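# Set cable runway's far end onto bracket between lugs

## Task

Place the far end of the cable runway well onto the bracket, sitting between its lugs, then release it and move the arms away; it only counts if the runway stays there on its own, with no robot holding it.

## Robot and tools

Robots and cameras: four identical i2rt Big YAM arms named arm1, arm2, arm3 and arm4. Each has six joints, a two-finger gripper and a wrist camera (arm1_cam_wrist, arm2_cam_wrist, arm3_cam_wrist, arm4_cam_wrist). Two fixed room cameras, cam_high and cam_low, also view the scene. With joints 1 and 6 at zero and the hand level and pointing forward, the wrist camera rides on top of the hand looking toward the fingertips. The hand reaches roughly 1.0 m from the joint 1 axis when fully extended. Arms act independently: if one stalls, the others keep moving.

Frames: there is one shared scene frame with its origin on the floor and +z upward. The hand point is midway between the fingertips; the hand's z axis runs along the fingers and the fingers open and close along its y axis. Foot poses are not printed. Calls themselves use only joint values, not Cartesian poses.

execute_actions: argument actions is a list holding exactly one action, or empty (an empty list just returns state and images). The action is an object keyed by robot name; each robot entry holds joints, an object of absolute joint targets (not offsets), any subset of: joint1_rad, joint2_rad, joint3_rad, joint4_rad, joint5_rad, joint6_rad in radians, and gripper_m in metres. Ranges: joint1_rad -2.879 to 2.879 (base yaw; positive is counter-clockwise seen from above; 0 faces the way the foot faces). joint2_rad 0 to 3.141 (shoulder; 0 has the upper arm pointing back and roughly level, increasing lifts it up then forward). joint3_rad 0 to 3.019 (elbow; 0 is folded, increasing opens). joint4_rad -1.692 to 1.57 (hand pitch; positive tips the fingers up). joint5_rad -1.57 to 1.57 (hand sideways swing; positive to the arm's right). joint6_rad -2.094 to 2.094 (hand roll; positive is clockwise viewed from behind the hand). gripper_m 0 to 0.093 (fingertip gap; about 50 to 62 N per pad, lower on some units). Done tolerances: ±0.045, ±0.14, ±0.09, ±0.055, ±0.03, ±0.035 rad for joints 1 to 6 and ±0.003 m for the gripper. All motions in one action start at once but may finish at different moments; each joint has its own speed, so the hand can sweep a wide path between postures. One action runs at most 15 s. Optional cameras lists which images to return (omitted, null or ["all"] gives all; [] gives none). An unknown key, unknown camera or out-of-range number rejects the whole call and nothing moves. Example: {"arm1": {"joints": {"gripper_m": 0.05}}, "arm2": {"joints": {"joint1_rad": 0.3}}}.

wait: seconds from 0 to 10; commands nothing, lets the scene run, and returns state and images like an empty action.

zoom_image: camera (one of the six names) and region [x0, y0, x1, y1] in pixels of that camera's latest full image, top-left origin, at most 504 by 504. Gives a closer, finer look.

finished_scene: scene (integer) ends the current scene permanently once the last command has been held; the result reports success. Call it only after the runway rests on the bracket by itself and the arms are clear.

Reading results: each result gives every robot's state and the images, with a pictures line naming the cameras in image order. joint_positions reports joints. joint_status tells how each commanded motion ended: off_target means it stopped short and may still be pushing; contact_stop or time_out means the joint now holds where it stopped, except that a time_out joint may keep a target (within 0.375, 0.375, 0.113, 0.225, 0.075, 0.3 rad of its position for joints 1 to 6) and keep pushing, and will move on if freed. joint command not followed, usually with a cause: line, means a self- or inter-arm collision check blocked that arm's joint targets (the gripper part still runs); blocked joints show not_followed and may be retried on every later action until valid targets arrive. on_its_own lists what the call didn't command; held at is the joint's target, not its position. Joint torques are each drive's total output in joint order, with per-arm offset, scale and noise, so they are only rough hints of load. MOTOR HOT appears from 85 °C; at 100 °C an OVER-TEMPERATURE FAULT drops that arm and its gripper until cooled, and its unreached keys read limit_stop_at_motor_heat (resend the target afterward). A reported stop cancels later motion calls in the same reply.

Cautions: an arm does not halt on contact and can press hard, overheating motors; to relieve a stuck push, command the joint to its reported position. A target very near the current position may not move the joint. Joints left out of an action, or robots left out, may still be driving toward old targets. A loaded joint sags. Hard pressing between two robots fails and ends the run; hard hits may too, and the collision check can act late and ignores fingers, gripper housings and wrist cameras. Objects touching robots are fine. Do not knock anything off the work area or to the floor, and avoid dropping, slipping, slamming or shoving the runway. Loose objects may occasionally get nudged by an outside push. The simulation runs on while you think, holding your last command, so keep replies short when an arm is loaded, and favor fast, efficient motions.

Each tool is called after "Request:" as name([rows], argument=value, ...), one row to a line, values as JSON.

## Session

Request:
execute_actions(actions=[])

Scene clock: 0.00 s.
Joint torques (N m, as the arm reports them, + toward a larger angle): no reading
Motor temperatures (°C, as the motors report them): arm1=[31 29 30 32 28 30] | arm2=[28 31 28 29 30 31] | arm3=[30 30 32 27 28 30] | arm4=[31 31 29 31 28 31]
arm1.joint_positions: joint1_rad=+0.166 joint2_rad=+0.580 joint3_rad=+1.441 joint4_rad=-1.155 joint5_rad=-0.188 joint6_rad=+0.088 gripper_m=+0.094
arm1.joint_status: not commanded
arm1.hand: x=-1.0380 y=-0.2568 z=+1.4485 quat_wxyz=(-0.338, +0.589, -0.544, -0.492) (m; scene frame)
arm2.joint_positions: joint1_rad=+0.161 joint2_rad=+0.505 joint3_rad=+1.381 joint4_rad=-1.374 joint5_rad=-0.177 joint6_rad=-0.299 gripper_m=+0.095
arm2.joint_status: not commanded
arm2.hand: x=-0.2623 y=+0.3407 z=+1.3133 quat_wxyz=(-0.373, -0.455, -0.726, +0.356) (m; scene frame)
arm3.joint_positions: joint1_rad=-0.396 joint2_rad=+0.471 joint3_rad=+1.359 joint4_rad=-1.163 joint5_rad=+0.105 joint6_rad=+0.484 gripper_m=+0.095
arm3.joint_status: not commanded
arm3.hand: x=+0.6804 y=-0.3614 z=+1.4027 quat_wxyz=(-0.396, +0.308, -0.733, -0.460) (m; scene frame)
arm4.joint_positions: joint1_rad=-0.218 joint2_rad=+0.455 joint3_rad=+1.345 joint4_rad=-1.494 joint5_rad=+0.032 joint6_rad=+0.178 gripper_m=+0.095
arm4.joint_status: not commanded
arm4.hand: x=+1.2038 y=+0.3455 z=+1.3529 quat_wxyz=(-0.330, -0.708, -0.532, +0.326) (m; scene frame)
pictures: arm1_cam_wrist, arm2_cam_wrist, arm3_cam_wrist, arm4_cam_wrist, cam_high, cam_low
Images, in order (width x height): arm1_cam_wrist 504x504, arm2_cam_wrist 504x504, arm3_cam_wrist 504x504, arm4_cam_wrist 504x504, cam_high 672x504, cam_low 672x504.

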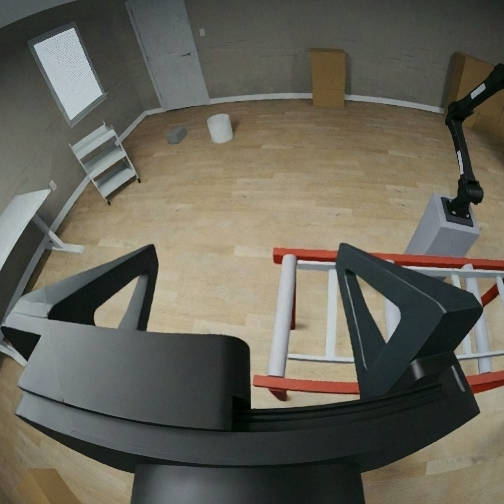

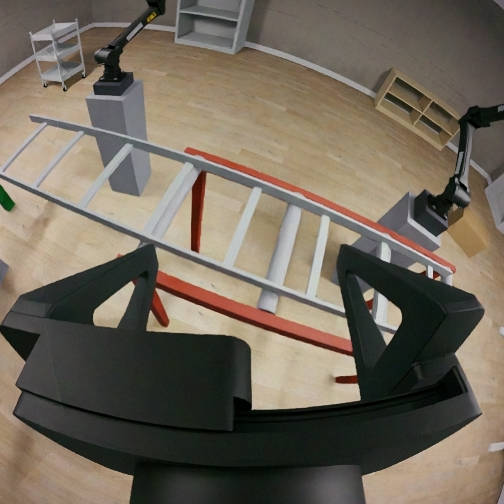

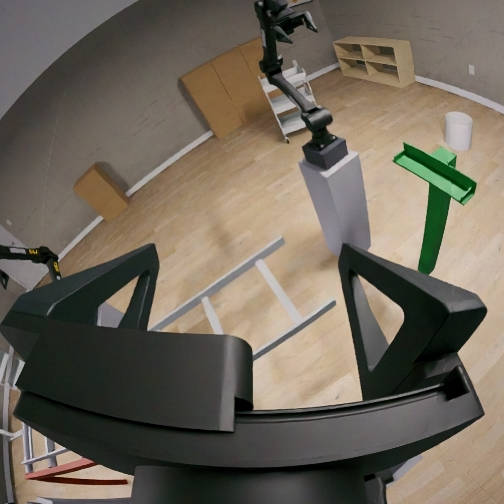

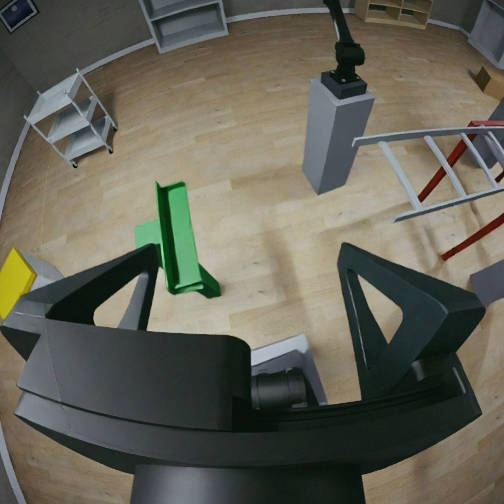

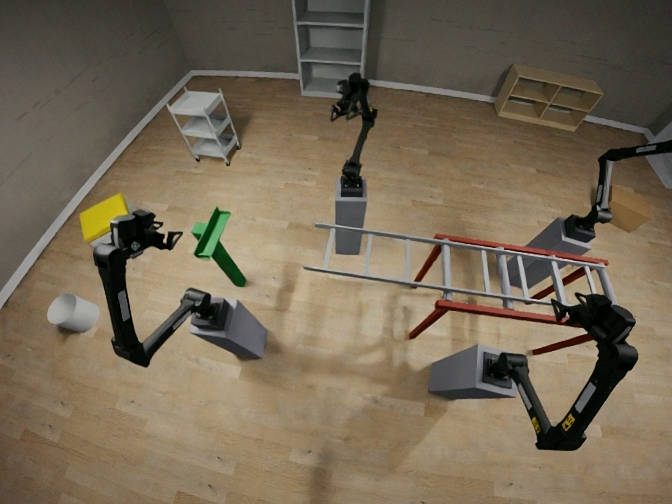

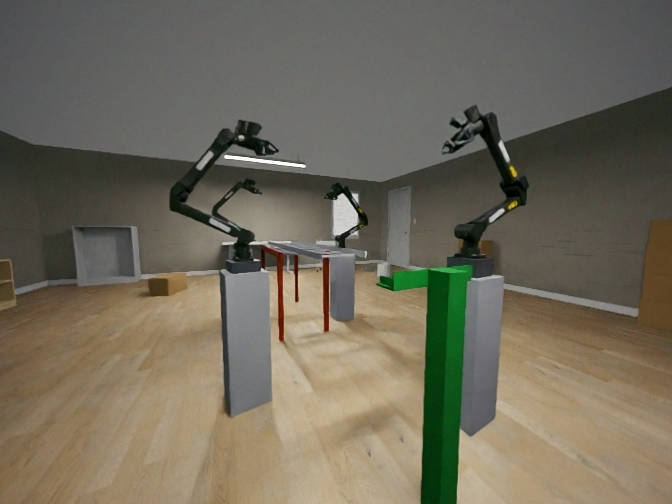

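Request:
zoom_image(camera="cam_high", region=[150, 150, 650, 420])

Request:
zoom_image(camera="cam_low", region=[200, 180, 540, 360])

Request:
zoom_image(camera="arm3_cam_wrist", region=[200, 100, 504, 350])

Region (150, 150, 650, 420) of cam_high's 672x504 image, scaled by 1.008, with more detail than that image has; it fills the top 272 rows of this view, and the rest is white.

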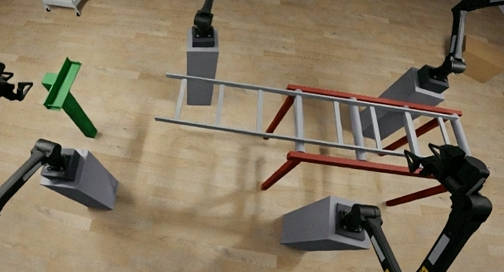

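Region (200, 180, 540, 360) of cam_low's 672x504 image, scaled by 1.482, with more detail than that image has; it fills the top 267 rows of this view, and the rest is white.

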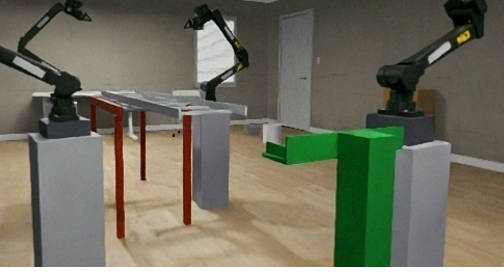

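Region (200, 100, 504, 350) of arm3_cam_wrist's 504x504 image, scaled by 1.658, with more detail than that image has; it fills the top 414 rows of this view, and the rest is white.

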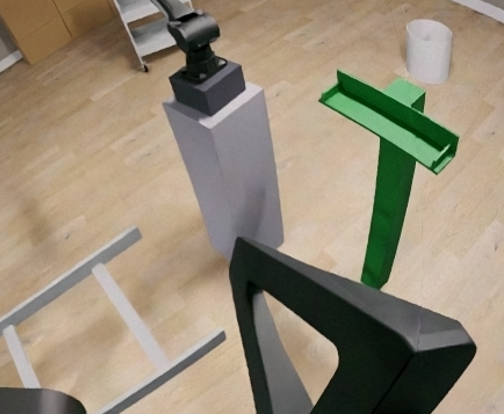

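Request:
execute_actions([
  {"arm1":{"joints":{"joint1_rad":0,"joint2_rad":1.0,"joint3_rad":1.0,"joint4_rad":0,"joint5_rad":0,"joint6_rad":0}},"arm2":{"joints":{"joint1_rad":0,"joint2_rad":1.0,"joint3_rad":1.5,"joint4_rad":-0.5,"joint5_rad":0,"joint6_rad":0}},"arm3":{"joints":{"joint1_rad":0,"joint2_rad":1.4,"joint3_rad":1.5,"joint4_rad":-1.67,"joint5_rad":0,"joint6_rad":0}},"arm4":{"joints":{"joint1_rad":0,"joint2_rad":1.4,"joint3_rad":1.5,"joint4_rad":-1.67,"joint5_rad":0,"joint6_rad":0}}},
])

Scene clock: 11.07 s.
Joint torques (N m, as the arm reports them, + toward a larger angle): arm1=[-0.12 -7.57 12.2   3.09  0.11 -0.16] | arm2=[-1.46 -4.71 10.43  2.95  0.02  0.09] | arm3=[  0.43 -12.24  10.22  -0.09  -0.09  -0.25] | arm4=[  0.95 -12.41  11.29  -0.11  -0.05  -0.05]
Motor temperatures (°C, as the motors report them): arm1=[31 29 31 32 28 30] | arm2=[28 31 29 29 30 31] | arm3=[30 30 34 27 28 30] | arm4=[31 31 31 31 28 31]
arm1.joint_positions: joint1_rad=+0.003 joint2_rad=+0.992 joint3_rad=+0.983 joint4_rad=-0.026 joint5_rad=-0.002 joint6_rad=+0.008 gripper_m=+0.094
arm1.joint_status: all done
arm1.hand: x=-0.9324 y=+0.0150 z=+1.3067 quat_wxyz=(-0.521, +0.472, -0.544, -0.459) (m; scene frame)
arm2.joint_positions: joint1_rad=+0.004 joint2_rad=+0.988 joint3_rad=+1.488 joint4_rad=-0.517 joint5_rad=-0.002 joint6_rad=-0.011 gripper_m=+0.095
arm2.joint_status: all done
arm2.hand: x=-0.3502 y=+0.0720 z=+1.4258 quat_wxyz=(-0.466, -0.528, -0.479, +0.524) (m; scene frame)
arm3.joint_positions: joint1_rad=-0.008 joint2_rad=+1.409 joint3_rad=+1.492 joint4_rad=-1.659 joint5_rad=+0.002 joint6_rad=+0.015 gripper_m=+0.095
arm3.joint_status: all done
arm3.hand: x=+0.5487 y=-0.1422 z=+1.1139 quat_wxyz=(-0.001, +0.764, -0.646, -0.003) (m; scene frame)
arm4.joint_positions: joint1_rad=-0.013 joint2_rad=+1.414 joint3_rad=+1.489 joint4_rad=-1.659 joint5_rad=+0.003 joint6_rad=+0.009 gripper_m=+0.095
arm4.joint_status: all done
arm4.hand: x=+1.2676 y=+0.0942 z=+1.1342 quat_wxyz=(+0.010, -0.669, -0.743, -0.002) (m; scene frame)
pictures: arm1_cam_wrist, arm2_cam_wrist, arm3_cam_wrist, arm4_cam_wrist, cam_high, cam_low
Images, in order (width x height): arm1_cam_wrist 504x504, arm2_cam_wrist 504x504, arm3_cam_wrist 504x504, arm4_cam_wrist 504x504, cam_high 672x504, cam_low 672x504.

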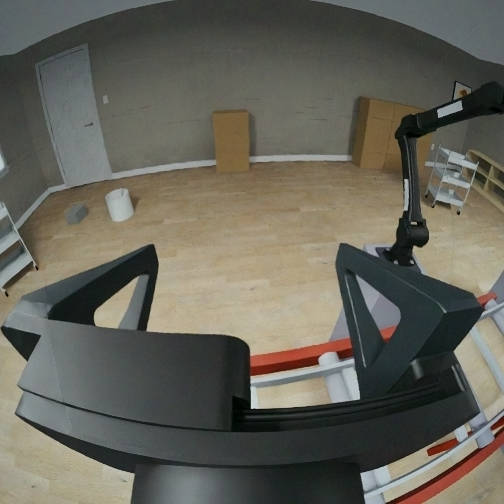

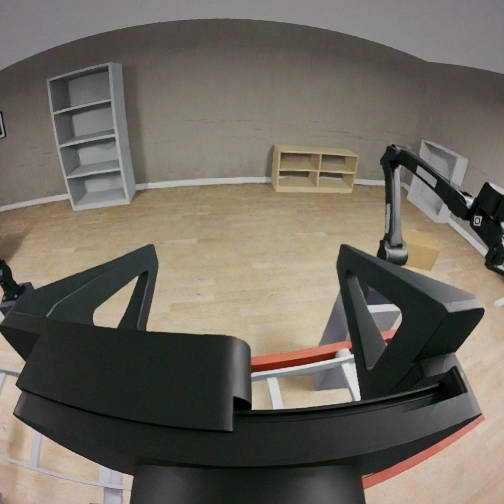

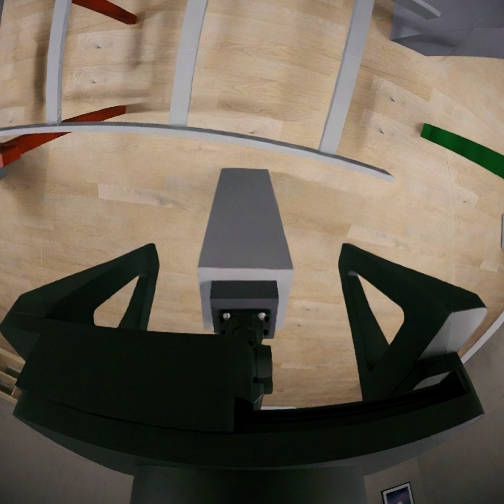

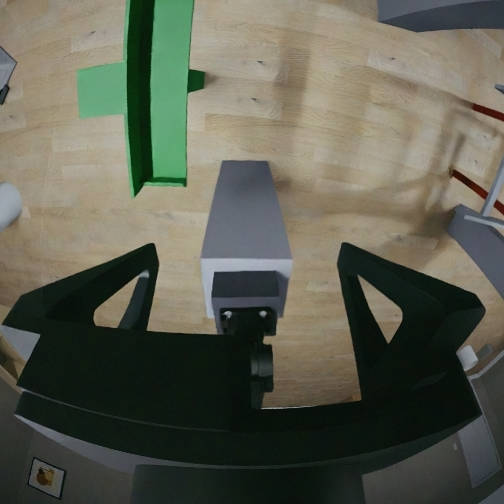

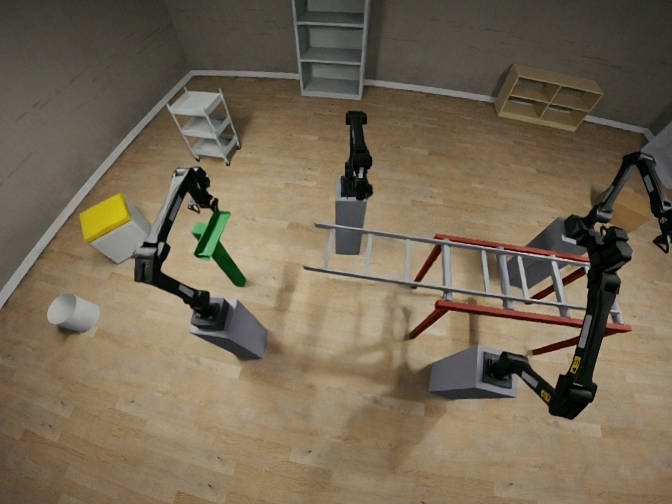

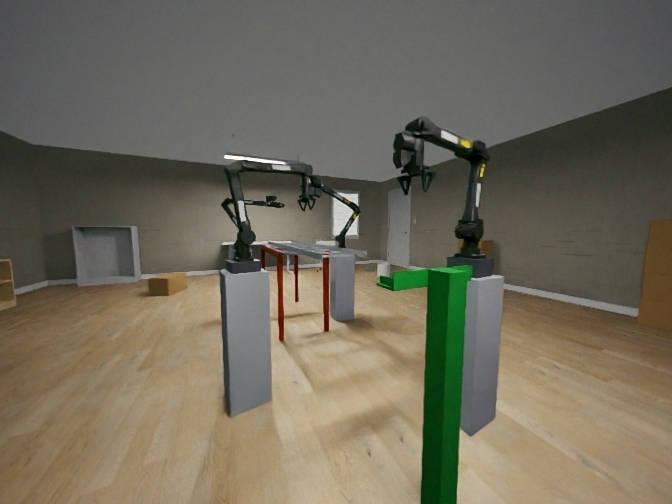

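Request:
execute_actions([
  {"arm1":{"joints":{"joint4_rad":-1.5}},"arm2":{"joints":{"joint3_rad":1.0,"joint4_rad":0}},"arm3":{"joints":{"joint1_rad":0.5}},"arm4":{"joints":{"joint1_rad":-0.8}}},
], cameras=["arm3_cam_wrist","arm4_cam_wrist"])

Request:
execute_actions([
  {"arm1":{"joints":{"joint2_rad":0.5,"joint3_rad":0.5}},"arm2":{"joints":{"joint2_rad":0.3,"joint3_rad":0.8,"joint4_rad":-0.5}}},
], cameras=[])

Scene clock: 17.23 s.
Joint torques (N m, as the arm reports them, + toward a larger angle): arm1=[-0.12 -5.83 10.78 -0.21  0.11 -0.15] | arm2=[-1.36 -7.66  9.88  3.05  0.02  0.09] | arm3=[ -1.04 -11.72  10.14  -0.07  -0.05  -0.28] | arm4=[ -0.57 -12.81  11.35  -0.14   0.06  -0.06]
Motor temperatures (°C, as the motors report them): arm1=[31 29 33 32 28 30] | arm2=[28 31 30 29 30 31] | arm3=[30 31 35 27 28 30] | arm4=[31 31 31 31 28 31]
arm1.joint_positions: joint1_rad=+0.003 joint2_rad=+0.992 joint3_rad=+0.983 joint4_rad=-1.484 joint5_rad=-0.002 joint6_rad=+0.008 gripper_m=+0.094
arm1.joint_status: all done
arm1.hand: x=-0.9631 y=-0.2100 z=+1.0706 quat_wxyz=(-0.028, +0.654, -0.756, -0.026) (m; scene frame)
arm2.joint_positions: joint1_rad=+0.004 joint2_rad=+1.003 joint3_rad=+1.009 joint4_rad=-0.021 joint5_rad=-0.002 joint6_rad=-0.011 gripper_m=+0.095
arm2.joint_status: all done
arm2.hand: x=-0.3558 y=+0.0201 z=+1.2475 quat_wxyz=(-0.466, -0.528, -0.478, +0.525) (m; scene frame)
arm3.joint_positions: joint1_rad=+0.502 joint2_rad=+1.409 joint3_rad=+1.492 joint4_rad=-1.659 joint5_rad=+0.000 joint6_rad=+0.013 gripper_m=+0.095
arm3.joint_status: all done
arm3.hand: x=+0.3621 y=-0.2290 z=+1.1141 quat_wxyz=(-0.002, +0.902, -0.431, -0.002) (m; scene frame)
arm4.joint_positions: joint1_rad=-0.796 joint2_rad=+1.414 joint3_rad=+1.489 joint4_rad=-1.659 joint5_rad=+0.000 joint6_rad=+0.007 gripper_m=+0.095
arm4.joint_status: all done
arm4.hand: x=+0.9692 y=+0.1797 z=+1.1367 quat_wxyz=(+0.006, -0.902, -0.433, -0.004) (m; scene frame)
pictures: arm3_cam_wrist, arm4_cam_wrist
Images, in order (width x height): arm3_cam_wrist 504x504, arm4_cam_wrist 504x504.

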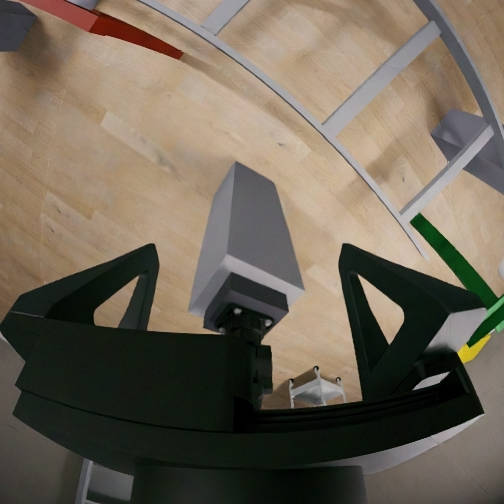

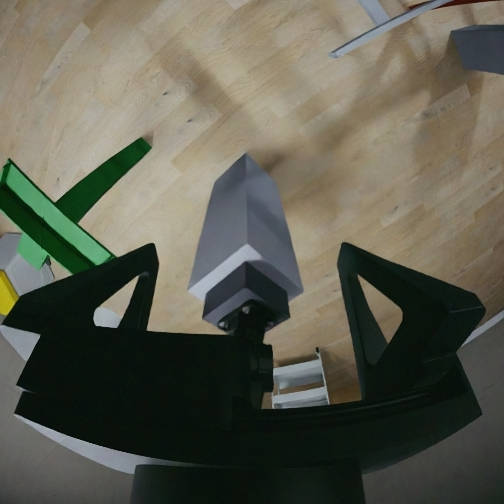

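Scene clock: 18.57 s.
Joint torques (N m, as the arm reports them, + toward a larger angle): arm1=[-0.13 -0.05  8.67 -0.03  0.11 -0.15] | arm2=[-1.39  4.12  9.2   1.53  0.02  0.1 ] | arm3=[ -0.69 -12.66  10.06  -0.02   0.04  -0.26] | arm4=[ -0.38 -12.76  11.32  -0.2    0.07  -0.05]
Motor temperatures (°C, as the motors report them): arm1=[31 29 33 32 28 30] | arm2=[28 31 30 29 30 31] | arm3=[30 31 36 27 28 30] | arm4=[31 31 32 31 28 31]
arm1.joint_positions: joint1_rad=+0.003 joint2_rad=+0.504 joint3_rad=+0.507 joint4_rad=-1.489 joint5_rad=-0.002 joint6_rad=+0.008 gripper_m=+0.094
arm1.joint_status: all done
arm1.hand: x=-0.9829 y=-0.3554 z=+0.9637 quat_wxyz=(-0.031, +0.654, -0.756, -0.028) (m; scene frame)
arm2.joint_positions: joint1_rad=+0.004 joint2_rad=+0.293 joint3_rad=+0.803 joint4_rad=-0.485 joint5_rad=-0.002 joint6_rad=-0.011 gripper_m=+0.095
arm2.joint_status: all done
arm2.hand: x=-0.3289 y=+0.2637 z=+1.2600 quat_wxyz=(-0.476, -0.517, -0.469, +0.535) (m; scene frame)
arm3.joint_positions: joint1_rad=+0.502 joint2_rad=+1.409 joint3_rad=+1.492 joint4_rad=-1.659 joint5_rad=+0.000 joint6_rad=+0.013 gripper_m=+0.095
arm3.joint_status: not commanded
arm3.hand: x=+0.3621 y=-0.2290 z=+1.1141 quat_wxyz=(-0.002, +0.902, -0.431, -0.002) (m; scene frame)
arm4.joint_positions: joint1_rad=-0.796 joint2_rad=+1.414 joint3_rad=+1.489 joint4_rad=-1.659 joint5_rad=+0.000 joint6_rad=+0.007 gripper_m=+0.095
arm4.joint_status: not commanded
arm4.hand: x=+0.9692 y=+0.1797 z=+1.1367 quat_wxyz=(+0.006, -0.902, -0.433, -0.004) (m; scene frame)
pictures: none
No camera images: the call's "cameras" was empty. Leave "cameras" out to get every camera's image.

Request:
execute_actions([
  {"arm3":{"joints":{"joint1_rad":0.215,"joint2_rad":1.436,"joint3_rad":1.304,"joint4_rad":-1.439,"joint6_rad":1.97}},"arm4":{"joints":{"joint1_rad":-1.138,"joint2_rad":1.7,"joint3_rad":2.067,"joint6_rad":0.558}}},
], cameras=[])

Request:
execute_actions([
  {"arm4":{"joints":{"joint2_rad":2.052,"joint4_rad":-1.586}}},
], cameras=["arm3_cam_wrist","arm4_cam_wrist","cam_high","cam_low"])

Scene clock: 32.83 s.
Joint torques (N m, as the arm reports them, + toward a larger angle): arm1=[-0.12 -0.12  8.75 -0.01  0.11 -0.15] | arm2=[-1.36  3.81  9.28  1.54  0.02  0.1 ] | arm3=[  0.22 -11.6    9.18   0.84   0.13  -0.03] | arm4=[  0.9  -15.96  14.41   0.71   0.12   0.1 ]
Motor temperatures (°C, as the motors report them): arm1=[31 29 33 32 28 30] | arm2=[28 31 31 29 30 31] | arm3=[30 31 37 27 28 30] | arm4=[31 32 33 31 28 31]
arm1.joint_positions: joint1_rad=+0.003 joint2_rad=+0.504 joint3_rad=+0.507 joint4_rad=-1.489 joint5_rad=-0.002 joint6_rad=+0.008 gripper_m=+0.094
arm1.joint_status: not commanded
arm1.hand: x=-0.9829 y=-0.3554 z=+0.9637 quat_wxyz=(-0.031, +0.654, -0.756, -0.028) (m; scene frame)
arm2.joint_positions: joint1_rad=+0.004 joint2_rad=+0.293 joint3_rad=+0.803 joint4_rad=-0.485 joint5_rad=-0.002 joint6_rad=-0.011 gripper_m=+0.095
arm2.joint_status: not commanded
arm2.hand: x=-0.3289 y=+0.2637 z=+1.2600 quat_wxyz=(-0.476, -0.517, -0.469, +0.535) (m; scene frame)
arm3.joint_positions: joint1_rad=+0.206 joint2_rad=+1.432 joint3_rad=+1.305 joint4_rad=-1.451 joint5_rad=+0.000 joint6_rad=+1.955 gripper_m=+0.095
arm3.joint_status: all done
arm3.hand: x=+0.4620 y=-0.1603 z=+1.0338 quat_wxyz=(+0.001, +0.006, -1.000, -0.001) (m; scene frame)
arm4.joint_positions: joint1_rad=-1.151 joint2_rad=+1.696 joint3_rad=+2.022 joint4_rad=-1.667 joint5_rad=+0.000 joint6_rad=+0.549 gripper_m=+0.095
arm4.joint_status: all done
arm4.hand: x=+0.7489 y=+0.2110 z=+1.2214 quat_wxyz=(-0.058, -0.993, +0.001, +0.102) (m; scene frame)
pictures: none
No camera images: the call's "cameras" was empty. Leave "cameras" out to get every camera's image.

Scene clock: 34.33 s.
Joint torques (N m, as the arm reports them, + toward a larger angle): arm1=[-0.13 -0.08  8.75 -0.01  0.11 -0.15] | arm2=[-1.51  3.97  9.25  1.54  0.02  0.09] | arm3=[  0.21 -11.46   9.35   0.89   0.06  -0.02] | arm4=[  0.94 -22.08  12.2    0.57   0.1    0.1 ]
Motor temperatures (°C, as the motors report them): arm1=[31 29 33 32 28 30] | arm2=[28 31 31 29 30 31] | arm3=[30 31 37 27 28 30] | arm4=[31 32 33 31 28 31]
arm1.joint_positions: joint1_rad=+0.003 joint2_rad=+0.504 joint3_rad=+0.507 joint4_rad=-1.489 joint5_rad=-0.002 joint6_rad=+0.008 gripper_m=+0.094
arm1.joint_status: not commanded
arm1.hand: x=-0.9829 y=-0.3554 z=+0.9637 quat_wxyz=(-0.031, +0.654, -0.756, -0.028) (m; scene frame)
arm2.joint_positions: joint1_rad=+0.004 joint2_rad=+0.293 joint3_rad=+0.803 joint4_rad=-0.485 joint5_rad=-0.002 joint6_rad=-0.011 gripper_m=+0.095
arm2.joint_status: not commanded
arm2.hand: x=-0.3289 y=+0.2637 z=+1.2600 quat_wxyz=(-0.476, -0.517, -0.469, +0.535) (m; scene frame)
arm3.joint_positions: joint1_rad=+0.206 joint2_rad=+1.432 joint3_rad=+1.305 joint4_rad=-1.451 joint5_rad=+0.000 joint6_rad=+1.955 gripper_m=+0.095
arm3.joint_status: not commanded
arm3.hand: x=+0.4620 y=-0.1603 z=+1.0338 quat_wxyz=(+0.001, +0.006, -1.000, -0.001) (m; scene frame)
arm4.joint_positions: joint1_rad=-1.151 joint2_rad=+2.058 joint3_rad=+2.046 joint4_rad=-1.594 joint5_rad=+0.000 joint6_rad=+0.549 gripper_m=+0.095
arm4.joint_status: all done
arm4.hand: x=+0.6808 y=+0.1711 z=+1.0238 quat_wxyz=(+0.011, -1.000, +0.001, -0.011) (m; scene frame)
pictures: arm3_cam_wrist, arm4_cam_wrist, cam_high, cam_low
Images, in order (width x height): arm3_cam_wrist 504x504, arm4_cam_wrist 504x504, cam_high 672x504, cam_low 672x504.

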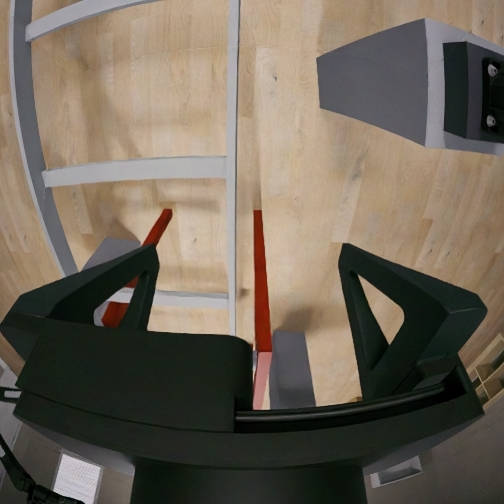

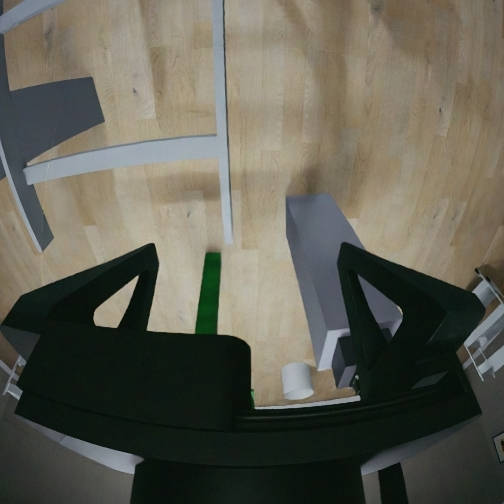

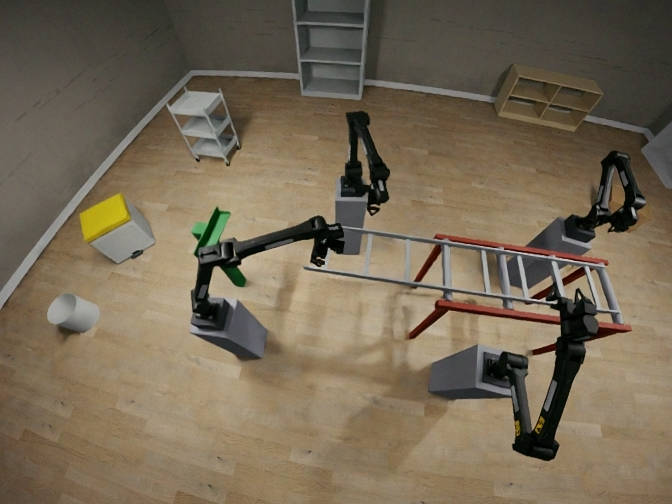

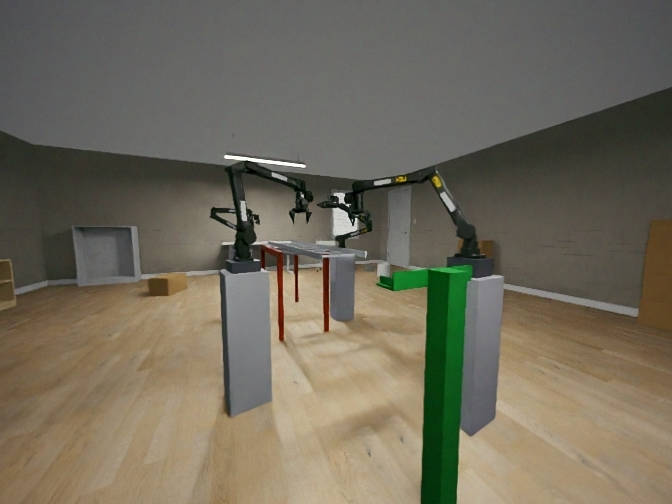

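Request:
execute_actions([
  {"arm3":{"joints":{"joint1_rad":0.196,"joint2_rad":1.532,"joint3_rad":1.194,"joint4_rad":-1.233,"joint6_rad":1.96}}},
], cameras=["arm3_cam_wrist","cam_low"])

Request:
zoom_image(camera="cam_low", region=[240, 180, 420, 290])

Scene clock: 39.67 s.
Joint torques (N m, as the arm reports them, + toward a larger angle): arm1=[-0.11 -0.12  8.74 -0.01  0.11 -0.15] | arm2=[-1.37  3.83  9.26  1.55  0.02  0.09] | arm3=[ -1.6  -13.88   9.11   0.74   0.05  -0.08] | arm4=[  1.03 -22.2   12.25   0.57   0.11   0.1 ]
Motor temperatures (°C, as the motors report them): arm1=[31 29 33 32 28 30] | arm2=[28 31 31 29 30 31] | arm3=[30 31 37 27 28 30] | arm4=[31 33 33 31 28 31]
arm1.joint_positions: joint1_rad=+0.003 joint2_rad=+0.504 joint3_rad=+0.507 joint4_rad=-1.489 joint5_rad=-0.002 joint6_rad=+0.008 gripper_m=+0.094
arm1.joint_status: not commanded
arm1.hand: x=-0.9829 y=-0.3554 z=+0.9637 quat_wxyz=(-0.031, +0.654, -0.756, -0.028) (m; scene frame)
arm2.joint_positions: joint1_rad=+0.004 joint2_rad=+0.293 joint3_rad=+0.803 joint4_rad=-0.485 joint5_rad=-0.002 joint6_rad=-0.011 gripper_m=+0.095
arm2.joint_status: not commanded
arm2.hand: x=-0.3289 y=+0.2637 z=+1.2600 quat_wxyz=(-0.476, -0.517, -0.469, +0.535) (m; scene frame)
arm3.joint_positions: joint1_rad=+0.206 joint2_rad=+1.538 joint3_rad=+1.192 joint4_rad=-1.245 joint5_rad=+0.000 joint6_rad=+1.955 gripper_m=+0.095
arm3.joint_status: all done
arm3.hand: x=+0.4546 y=-0.1429 z=+0.9489 quat_wxyz=(-0.001, +0.006, -1.000, +0.005) (m; scene frame)
arm4.joint_positions: joint1_rad=-1.151 joint2_rad=+2.058 joint3_rad=+2.046 joint4_rad=-1.594 joint5_rad=+0.000 joint6_rad=+0.549 gripper_m=+0.095
arm4.joint_status: not commanded
arm4.hand: x=+0.6808 y=+0.1711 z=+1.0238 quat_wxyz=(+0.011, -1.000, +0.001, -0.011) (m; scene frame)
pictures: arm3_cam_wrist, cam_low
Images, in order (width x height): arm3_cam_wrist 504x504, cam_low 672x504.

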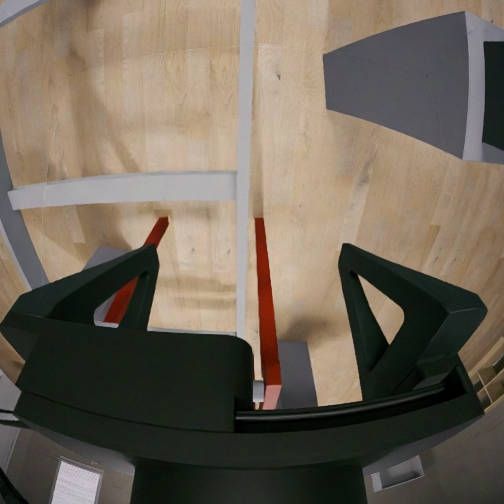

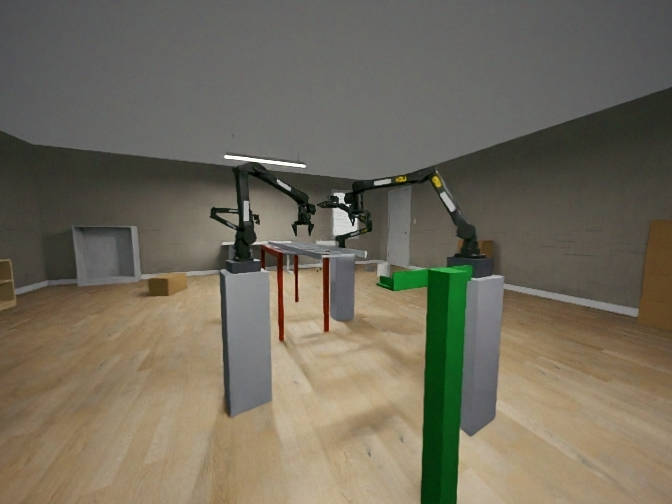

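Region (240, 180, 420, 290) of cam_low's 672x504 image, scaled by 2.800, with more detail than that image has.

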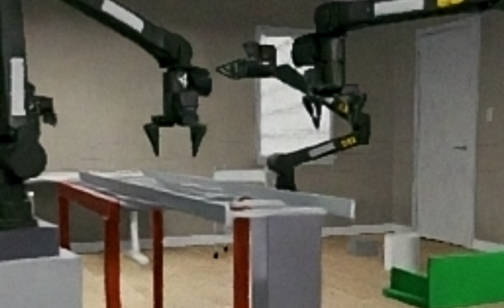

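Request:
execute_actions([
  {"arm3":{"joints":{"joint1_rad":0.31,"joint2_rad":1.643,"joint3_rad":1.158,"joint4_rad":-1.075,"joint6_rad":2.065}}},
], cameras=["arm3_cam_wrist","cam_low"])

Request:
zoom_image(camera="cam_low", region=[240, 180, 420, 290])

Scene clock: 43.53 s.
Joint torques (N m, as the arm reports them, + toward a larger angle): arm1=[-0.09 -0.13  8.74  0.    0.11 -0.15] | arm2=[-1.39  3.8   9.29  1.52  0.01  0.1 ] | arm3=[ -1.53 -13.75   8.14   0.88   0.07   0.03] | arm4=[  1.14 -22.4   12.22   0.57   0.11   0.09]
Motor temperatures (°C, as the motors report them): arm1=[31 29 33 32 28 30] | arm2=[28 31 31 29 30 31] | arm3=[30 31 37 27 28 30] | arm4=[31 33 33 31 28 31]
arm1.joint_positions: joint1_rad=+0.003 joint2_rad=+0.504 joint3_rad=+0.507 joint4_rad=-1.489 joint5_rad=-0.002 joint6_rad=+0.008 gripper_m=+0.094
arm1.joint_status: not commanded
arm1.hand: x=-0.9829 y=-0.3554 z=+0.9637 quat_wxyz=(-0.031, +0.654, -0.756, -0.028) (m; scene frame)
arm2.joint_positions: joint1_rad=+0.004 joint2_rad=+0.293 joint3_rad=+0.803 joint4_rad=-0.485 joint5_rad=-0.002 joint6_rad=-0.011 gripper_m=+0.095
arm2.joint_status: not commanded
arm2.hand: x=-0.3289 y=+0.2637 z=+1.2600 quat_wxyz=(-0.476, -0.517, -0.469, +0.535) (m; scene frame)
arm3.joint_positions: joint1_rad=+0.316 joint2_rad=+1.640 joint3_rad=+1.161 joint4_rad=-1.087 joint5_rad=+0.000 joint6_rad=+2.050 gripper_m=+0.095
arm3.joint_status: all done
arm3.hand: x=+0.3999 y=-0.1416 z=+0.8954 quat_wxyz=(+0.004, +0.013, -1.000, -0.007) (m; scene frame)
arm4.joint_positions: joint1_rad=-1.151 joint2_rad=+2.058 joint3_rad=+2.046 joint4_rad=-1.594 joint5_rad=+0.000 joint6_rad=+0.549 gripper_m=+0.095
arm4.joint_status: not commanded
arm4.hand: x=+0.6808 y=+0.1711 z=+1.0238 quat_wxyz=(+0.011, -1.000, +0.001, -0.011) (m; scene frame)
pictures: arm3_cam_wrist, cam_low
Images, in order (width x height): arm3_cam_wrist 504x504, cam_low 672x504.

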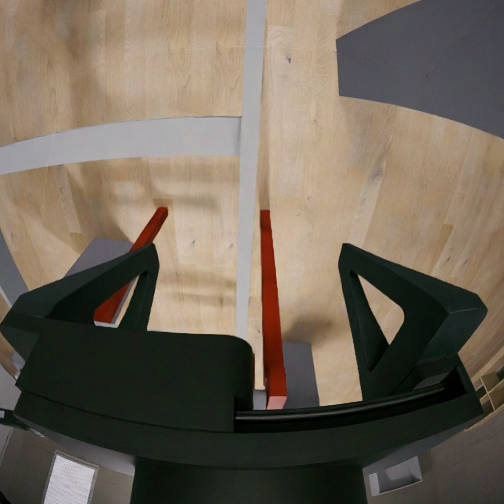

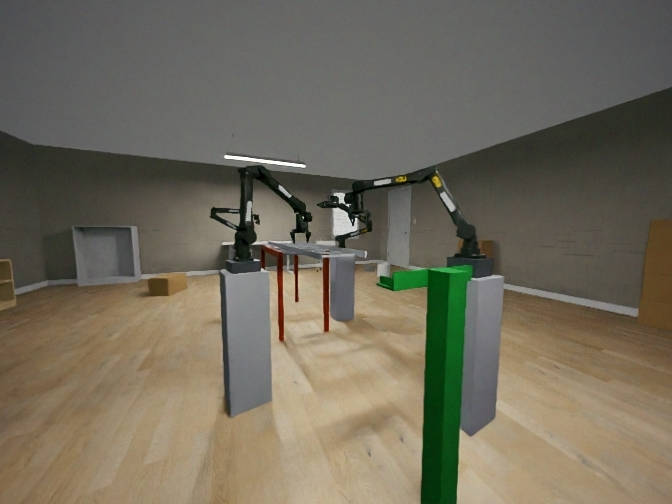

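Region (240, 180, 420, 290) of cam_low's 672x504 image, scaled by 2.800, with more detail than that image has.

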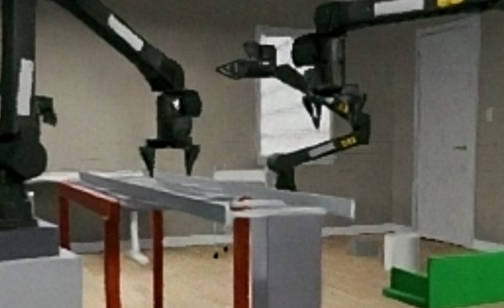

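Request:
execute_actions([
  {"arm3":{"joints":{"joint2_rad":1.735,"joint3_rad":1.097,"joint4_rad":-0.925}},"arm4":{"joints":{"joint1_rad":-1.17,"joint2_rad":2.27,"joint3_rad":2.205,"joint4_rad":-1.475,"joint6_rad":0.535}}},
], cameras=["arm3_cam_wrist","arm4_cam_wrist","cam_low"])

Request:
zoom_image(camera="cam_low", region=[240, 180, 420, 290])

Scene clock: 48.53 s.
Joint torques (N m, as the arm reports them, + toward a larger angle): arm1=[-0.1  -0.14  8.75 -0.02  0.11 -0.16] | arm2=[-1.47  3.96  9.28  1.56  0.02  0.1 ] | arm3=[ -1.22 -14.49   7.86   0.91   0.06  -0.03] | arm4=[ -1.35 -25.93  13.53   0.62   0.1   -0.05]
Motor temperatures (°C, as the motors report them): arm1=[31 29 33 32 28 30] | arm2=[28 31 31 29 30 31] | arm3=[30 32 37 27 28 30] | arm4=[31 34 34 31 28 31]
arm1.joint_positions: joint1_rad=+0.003 joint2_rad=+0.504 joint3_rad=+0.507 joint4_rad=-1.489 joint5_rad=-0.002 joint6_rad=+0.008 gripper_m=+0.094
arm1.joint_status: not commanded
arm1.hand: x=-0.9829 y=-0.3554 z=+0.9637 quat_wxyz=(-0.031, +0.654, -0.756, -0.028) (m; scene frame)
arm2.joint_positions: joint1_rad=+0.004 joint2_rad=+0.293 joint3_rad=+0.803 joint4_rad=-0.485 joint5_rad=-0.002 joint6_rad=-0.011 gripper_m=+0.095
arm2.joint_status: not commanded
arm2.hand: x=-0.3289 y=+0.2637 z=+1.2600 quat_wxyz=(-0.476, -0.517, -0.469, +0.535) (m; scene frame)
arm3.joint_positions: joint1_rad=+0.316 joint2_rad=+1.732 joint3_rad=+1.099 joint4_rad=-0.936 joint5_rad=+0.000 joint6_rad=+2.050 gripper_m=+0.095
arm3.joint_status: all done
arm3.hand: x=+0.3988 y=-0.1394 z=+0.8349 quat_wxyz=(+0.003, +0.013, -1.000, -0.005) (m; scene frame)
arm4.joint_positions: joint1_rad=-1.155 joint2_rad=+2.284 joint3_rad=+2.169 joint4_rad=-1.483 joint5_rad=+0.000 joint6_rad=+0.544 gripper_m=+0.095
arm4.joint_status: all done
arm4.hand: x=+0.6263 y=+0.1419 z=+0.9243 quat_wxyz=(+0.009, -1.000, +0.001, -0.008) (m; scene frame)
pictures: arm3_cam_wrist, arm4_cam_wrist, cam_low
Images, in order (width x height): arm3_cam_wrist 504x504, arm4_cam_wrist 504x504, cam_low 672x504.

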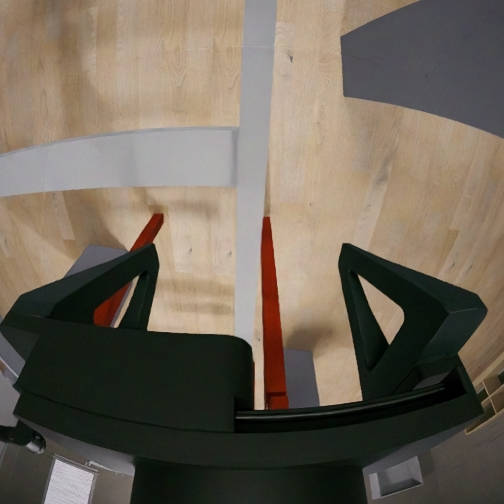

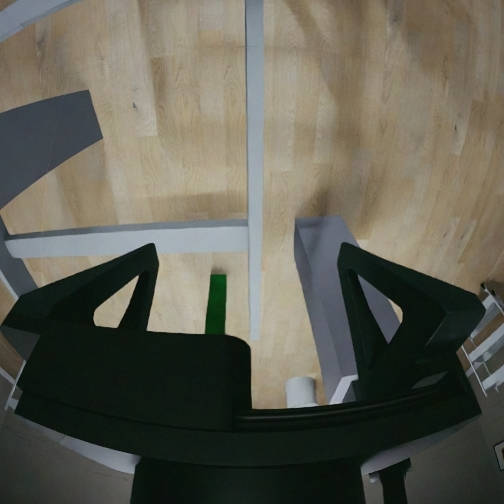

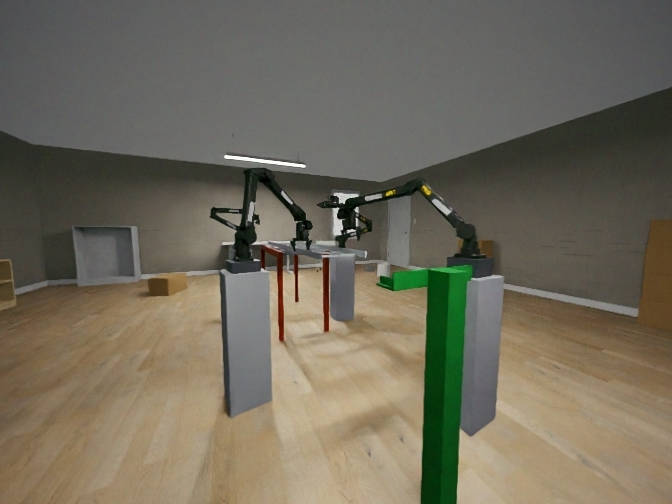

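Region (240, 180, 420, 290) of cam_low's 672x504 image, scaled by 2.800, with more detail than that image has.

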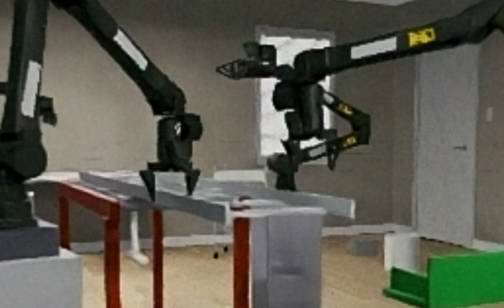

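Request:
execute_actions([
  {"arm3":{"joints":{"joint2_rad":1.772,"joint3_rad":1.077,"joint4_rad":-0.872}},"arm4":{"joints":{"joint1_rad":-1.18,"joint2_rad":2.372,"joint3_rad":2.08,"joint4_rad":-1.252}}},
], cameras=["arm3_cam_wrist","arm4_cam_wrist","cam_low"])

Request:
zoom_image(camera="cam_low", region=[240, 180, 420, 290])

Scene clock: 54.07 s.
Joint torques (N m, as the arm reports them, + toward a larger angle): arm1=[-0.08 -0.13  8.73 -0.02  0.11 -0.15] | arm2=[-1.42  3.78  9.27  1.56  0.01  0.1 ] | arm3=[ -1.01 -13.54   6.89   0.98   0.05  -0.03] | arm4=[ -1.1  -25.18  10.09   0.8    0.11  -0.06]
Motor temperatures (°C, as the motors report them): arm1=[31 29 33 32 28 30] | arm2=[28 31 32 29 30 31] | arm3=[30 32 36 27 28 30] | arm4=[31 35 34 31 28 31]
arm1.joint_positions: joint1_rad=+0.003 joint2_rad=+0.504 joint3_rad=+0.507 joint4_rad=-1.489 joint5_rad=-0.002 joint6_rad=+0.008 gripper_m=+0.094
arm1.joint_status: not commanded
arm1.hand: x=-0.9829 y=-0.3554 z=+0.9637 quat_wxyz=(-0.031, +0.654, -0.756, -0.028) (m; scene frame)
arm2.joint_positions: joint1_rad=+0.004 joint2_rad=+0.293 joint3_rad=+0.803 joint4_rad=-0.485 joint5_rad=-0.002 joint6_rad=-0.011 gripper_m=+0.095
arm2.joint_status: not commanded
arm2.hand: x=-0.3289 y=+0.2637 z=+1.2600 quat_wxyz=(-0.476, -0.517, -0.469, +0.535) (m; scene frame)
arm3.joint_positions: joint1_rad=+0.316 joint2_rad=+1.749 joint3_rad=+1.085 joint4_rad=-0.885 joint5_rad=+0.000 joint6_rad=+2.050 gripper_m=+0.095
arm3.joint_status: all done
arm3.hand: x=+0.3966 y=-0.1356 z=+0.8238 quat_wxyz=(+0.008, +0.013, -1.000, -0.015) (m; scene frame)
arm4.joint_positions: joint1_rad=-1.168 joint2_rad=+2.376 joint3_rad=+2.079 joint4_rad=-1.264 joint5_rad=+0.000 joint6_rad=+0.544 gripper_m=+0.095
arm4.joint_status: all done
arm4.hand: x=+0.6074 y=+0.1416 z=+0.8279 quat_wxyz=(-0.001, -1.000, +0.007, +0.008) (m; scene frame)
pictures: arm3_cam_wrist, arm4_cam_wrist, cam_low
Images, in order (width x height): arm3_cam_wrist 504x504, arm4_cam_wrist 504x504, cam_low 672x504.

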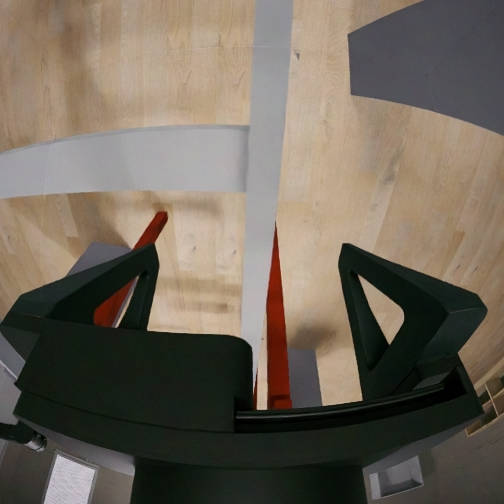

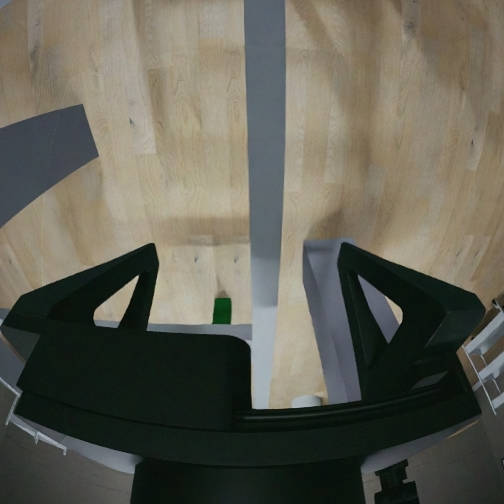

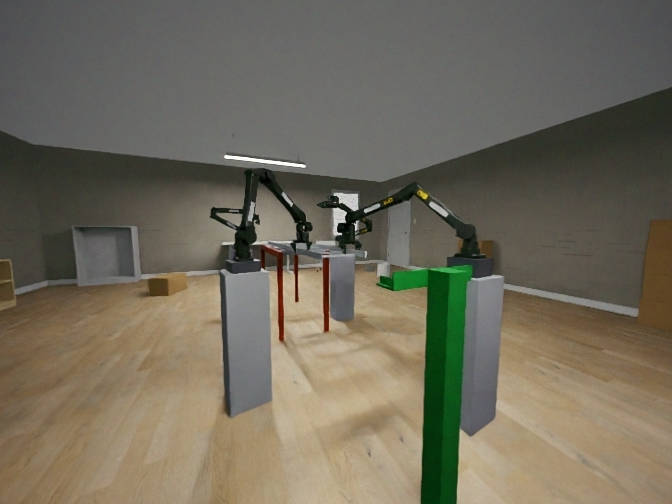

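Region (240, 180, 420, 290) of cam_low's 672x504 image, scaled by 2.800, with more detail than that image has.

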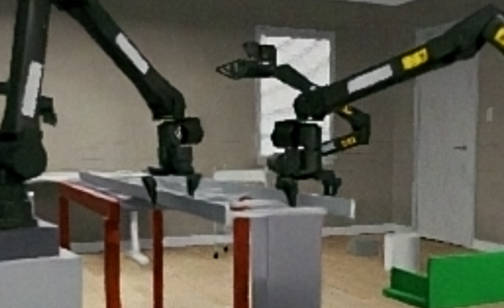

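Request:
execute_actions([
  {"arm3":{"joints":{"gripper_m":0}},"arm4":{"joints":{"gripper_m":0}}},
], cameras=["arm3_cam_wrist","arm4_cam_wrist","cam_high"])

Scene clock: 56.07 s.
Joint torques (N m, as the arm reports them, + toward a larger angle): arm1=[-0.08 -0.13  8.74 -0.01  0.11 -0.16] | arm2=[-1.4   3.79  9.24  1.51  0.02  0.1 ] | arm3=[ -1.8  -13.43   7.42   0.96   0.39  -0.33] | arm4=[ -0.53 -25.11  10.06   1.09   0.15   0.13]
Motor temperatures (°C, as the motors report them): arm1=[31 29 33 32 28 30] | arm2=[28 31 32 29 30 31] | arm3=[30 32 36 27 28 30] | arm4=[31 35 34 31 28 31]
arm1.joint_positions: joint1_rad=+0.003 joint2_rad=+0.504 joint3_rad=+0.507 joint4_rad=-1.489 joint5_rad=-0.002 joint6_rad=+0.008 gripper_m=+0.094
arm1.joint_status: not commanded
arm1.hand: x=-0.9829 y=-0.3554 z=+0.9637 quat_wxyz=(-0.031, +0.654, -0.756, -0.028) (m; scene frame)
arm2.joint_positions: joint1_rad=+0.004 joint2_rad=+0.293 joint3_rad=+0.803 joint4_rad=-0.485 joint5_rad=-0.002 joint6_rad=-0.011 gripper_m=+0.095
arm2.joint_status: not commanded
arm2.hand: x=-0.3289 y=+0.2637 z=+1.2600 quat_wxyz=(-0.476, -0.517, -0.469, +0.535) (m; scene frame)
arm3.joint_positions: joint1_rad=+0.316 joint2_rad=+1.749 joint3_rad=+1.081 joint4_rad=-0.889 joint5_rad=-0.010 joint6_rad=+2.081 gripper_m=+0.009
arm3.joint_status: gripper_m off_target (ended at +0.009, target +0.000)
arm3.hand: x=+0.3966 y=-0.1391 z=+0.8224 quat_wxyz=(+0.010, -0.002, -1.000, -0.009) (m; scene frame)
arm4.joint_positions: joint1_rad=-1.175 joint2_rad=+2.376 joint3_rad=+2.078 joint4_rad=-1.270 joint5_rad=-0.001 joint6_rad=+0.523 gripper_m=+0.009
arm4.joint_status: gripper_m off_target (ended at +0.009, target +0.000)
arm4.hand: x=+0.6065 y=+0.1469 z=+0.8274 quat_wxyz=(+0.001, -1.000, +0.000, +0.005) (m; scene frame)
pictures: arm3_cam_wrist, arm4_cam_wrist, cam_high
Images, in order (width x height): arm3_cam_wrist 504x504, arm4_cam_wrist 504x504, cam_high 672x504.

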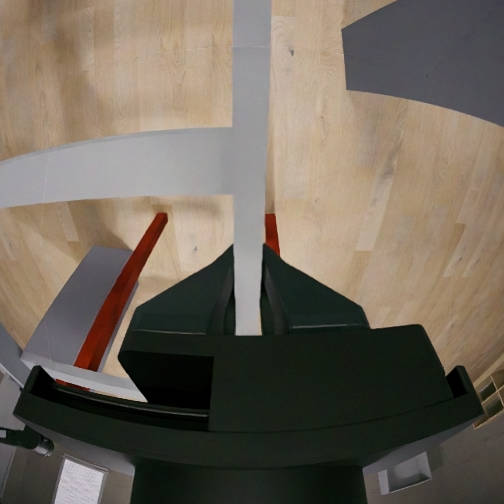

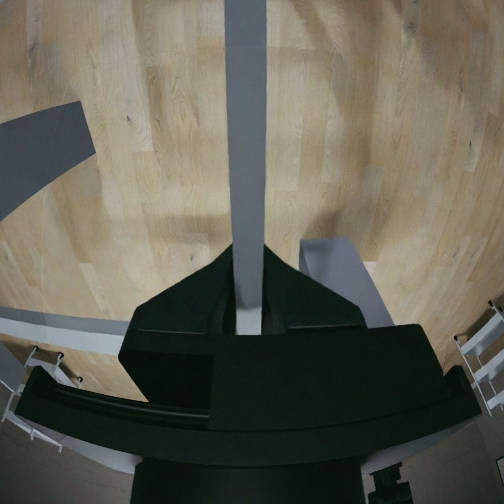

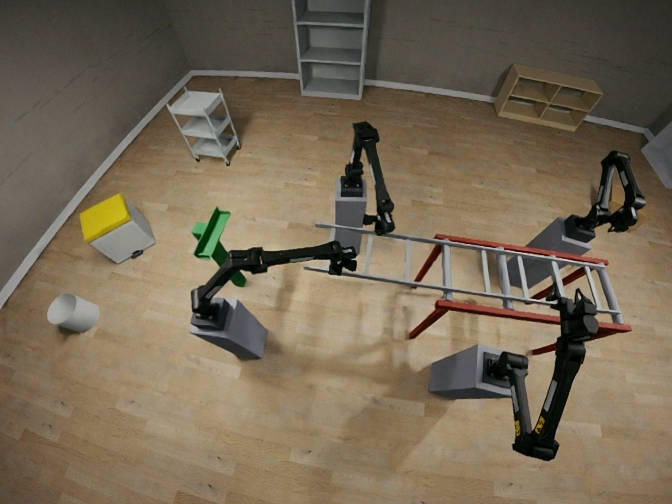

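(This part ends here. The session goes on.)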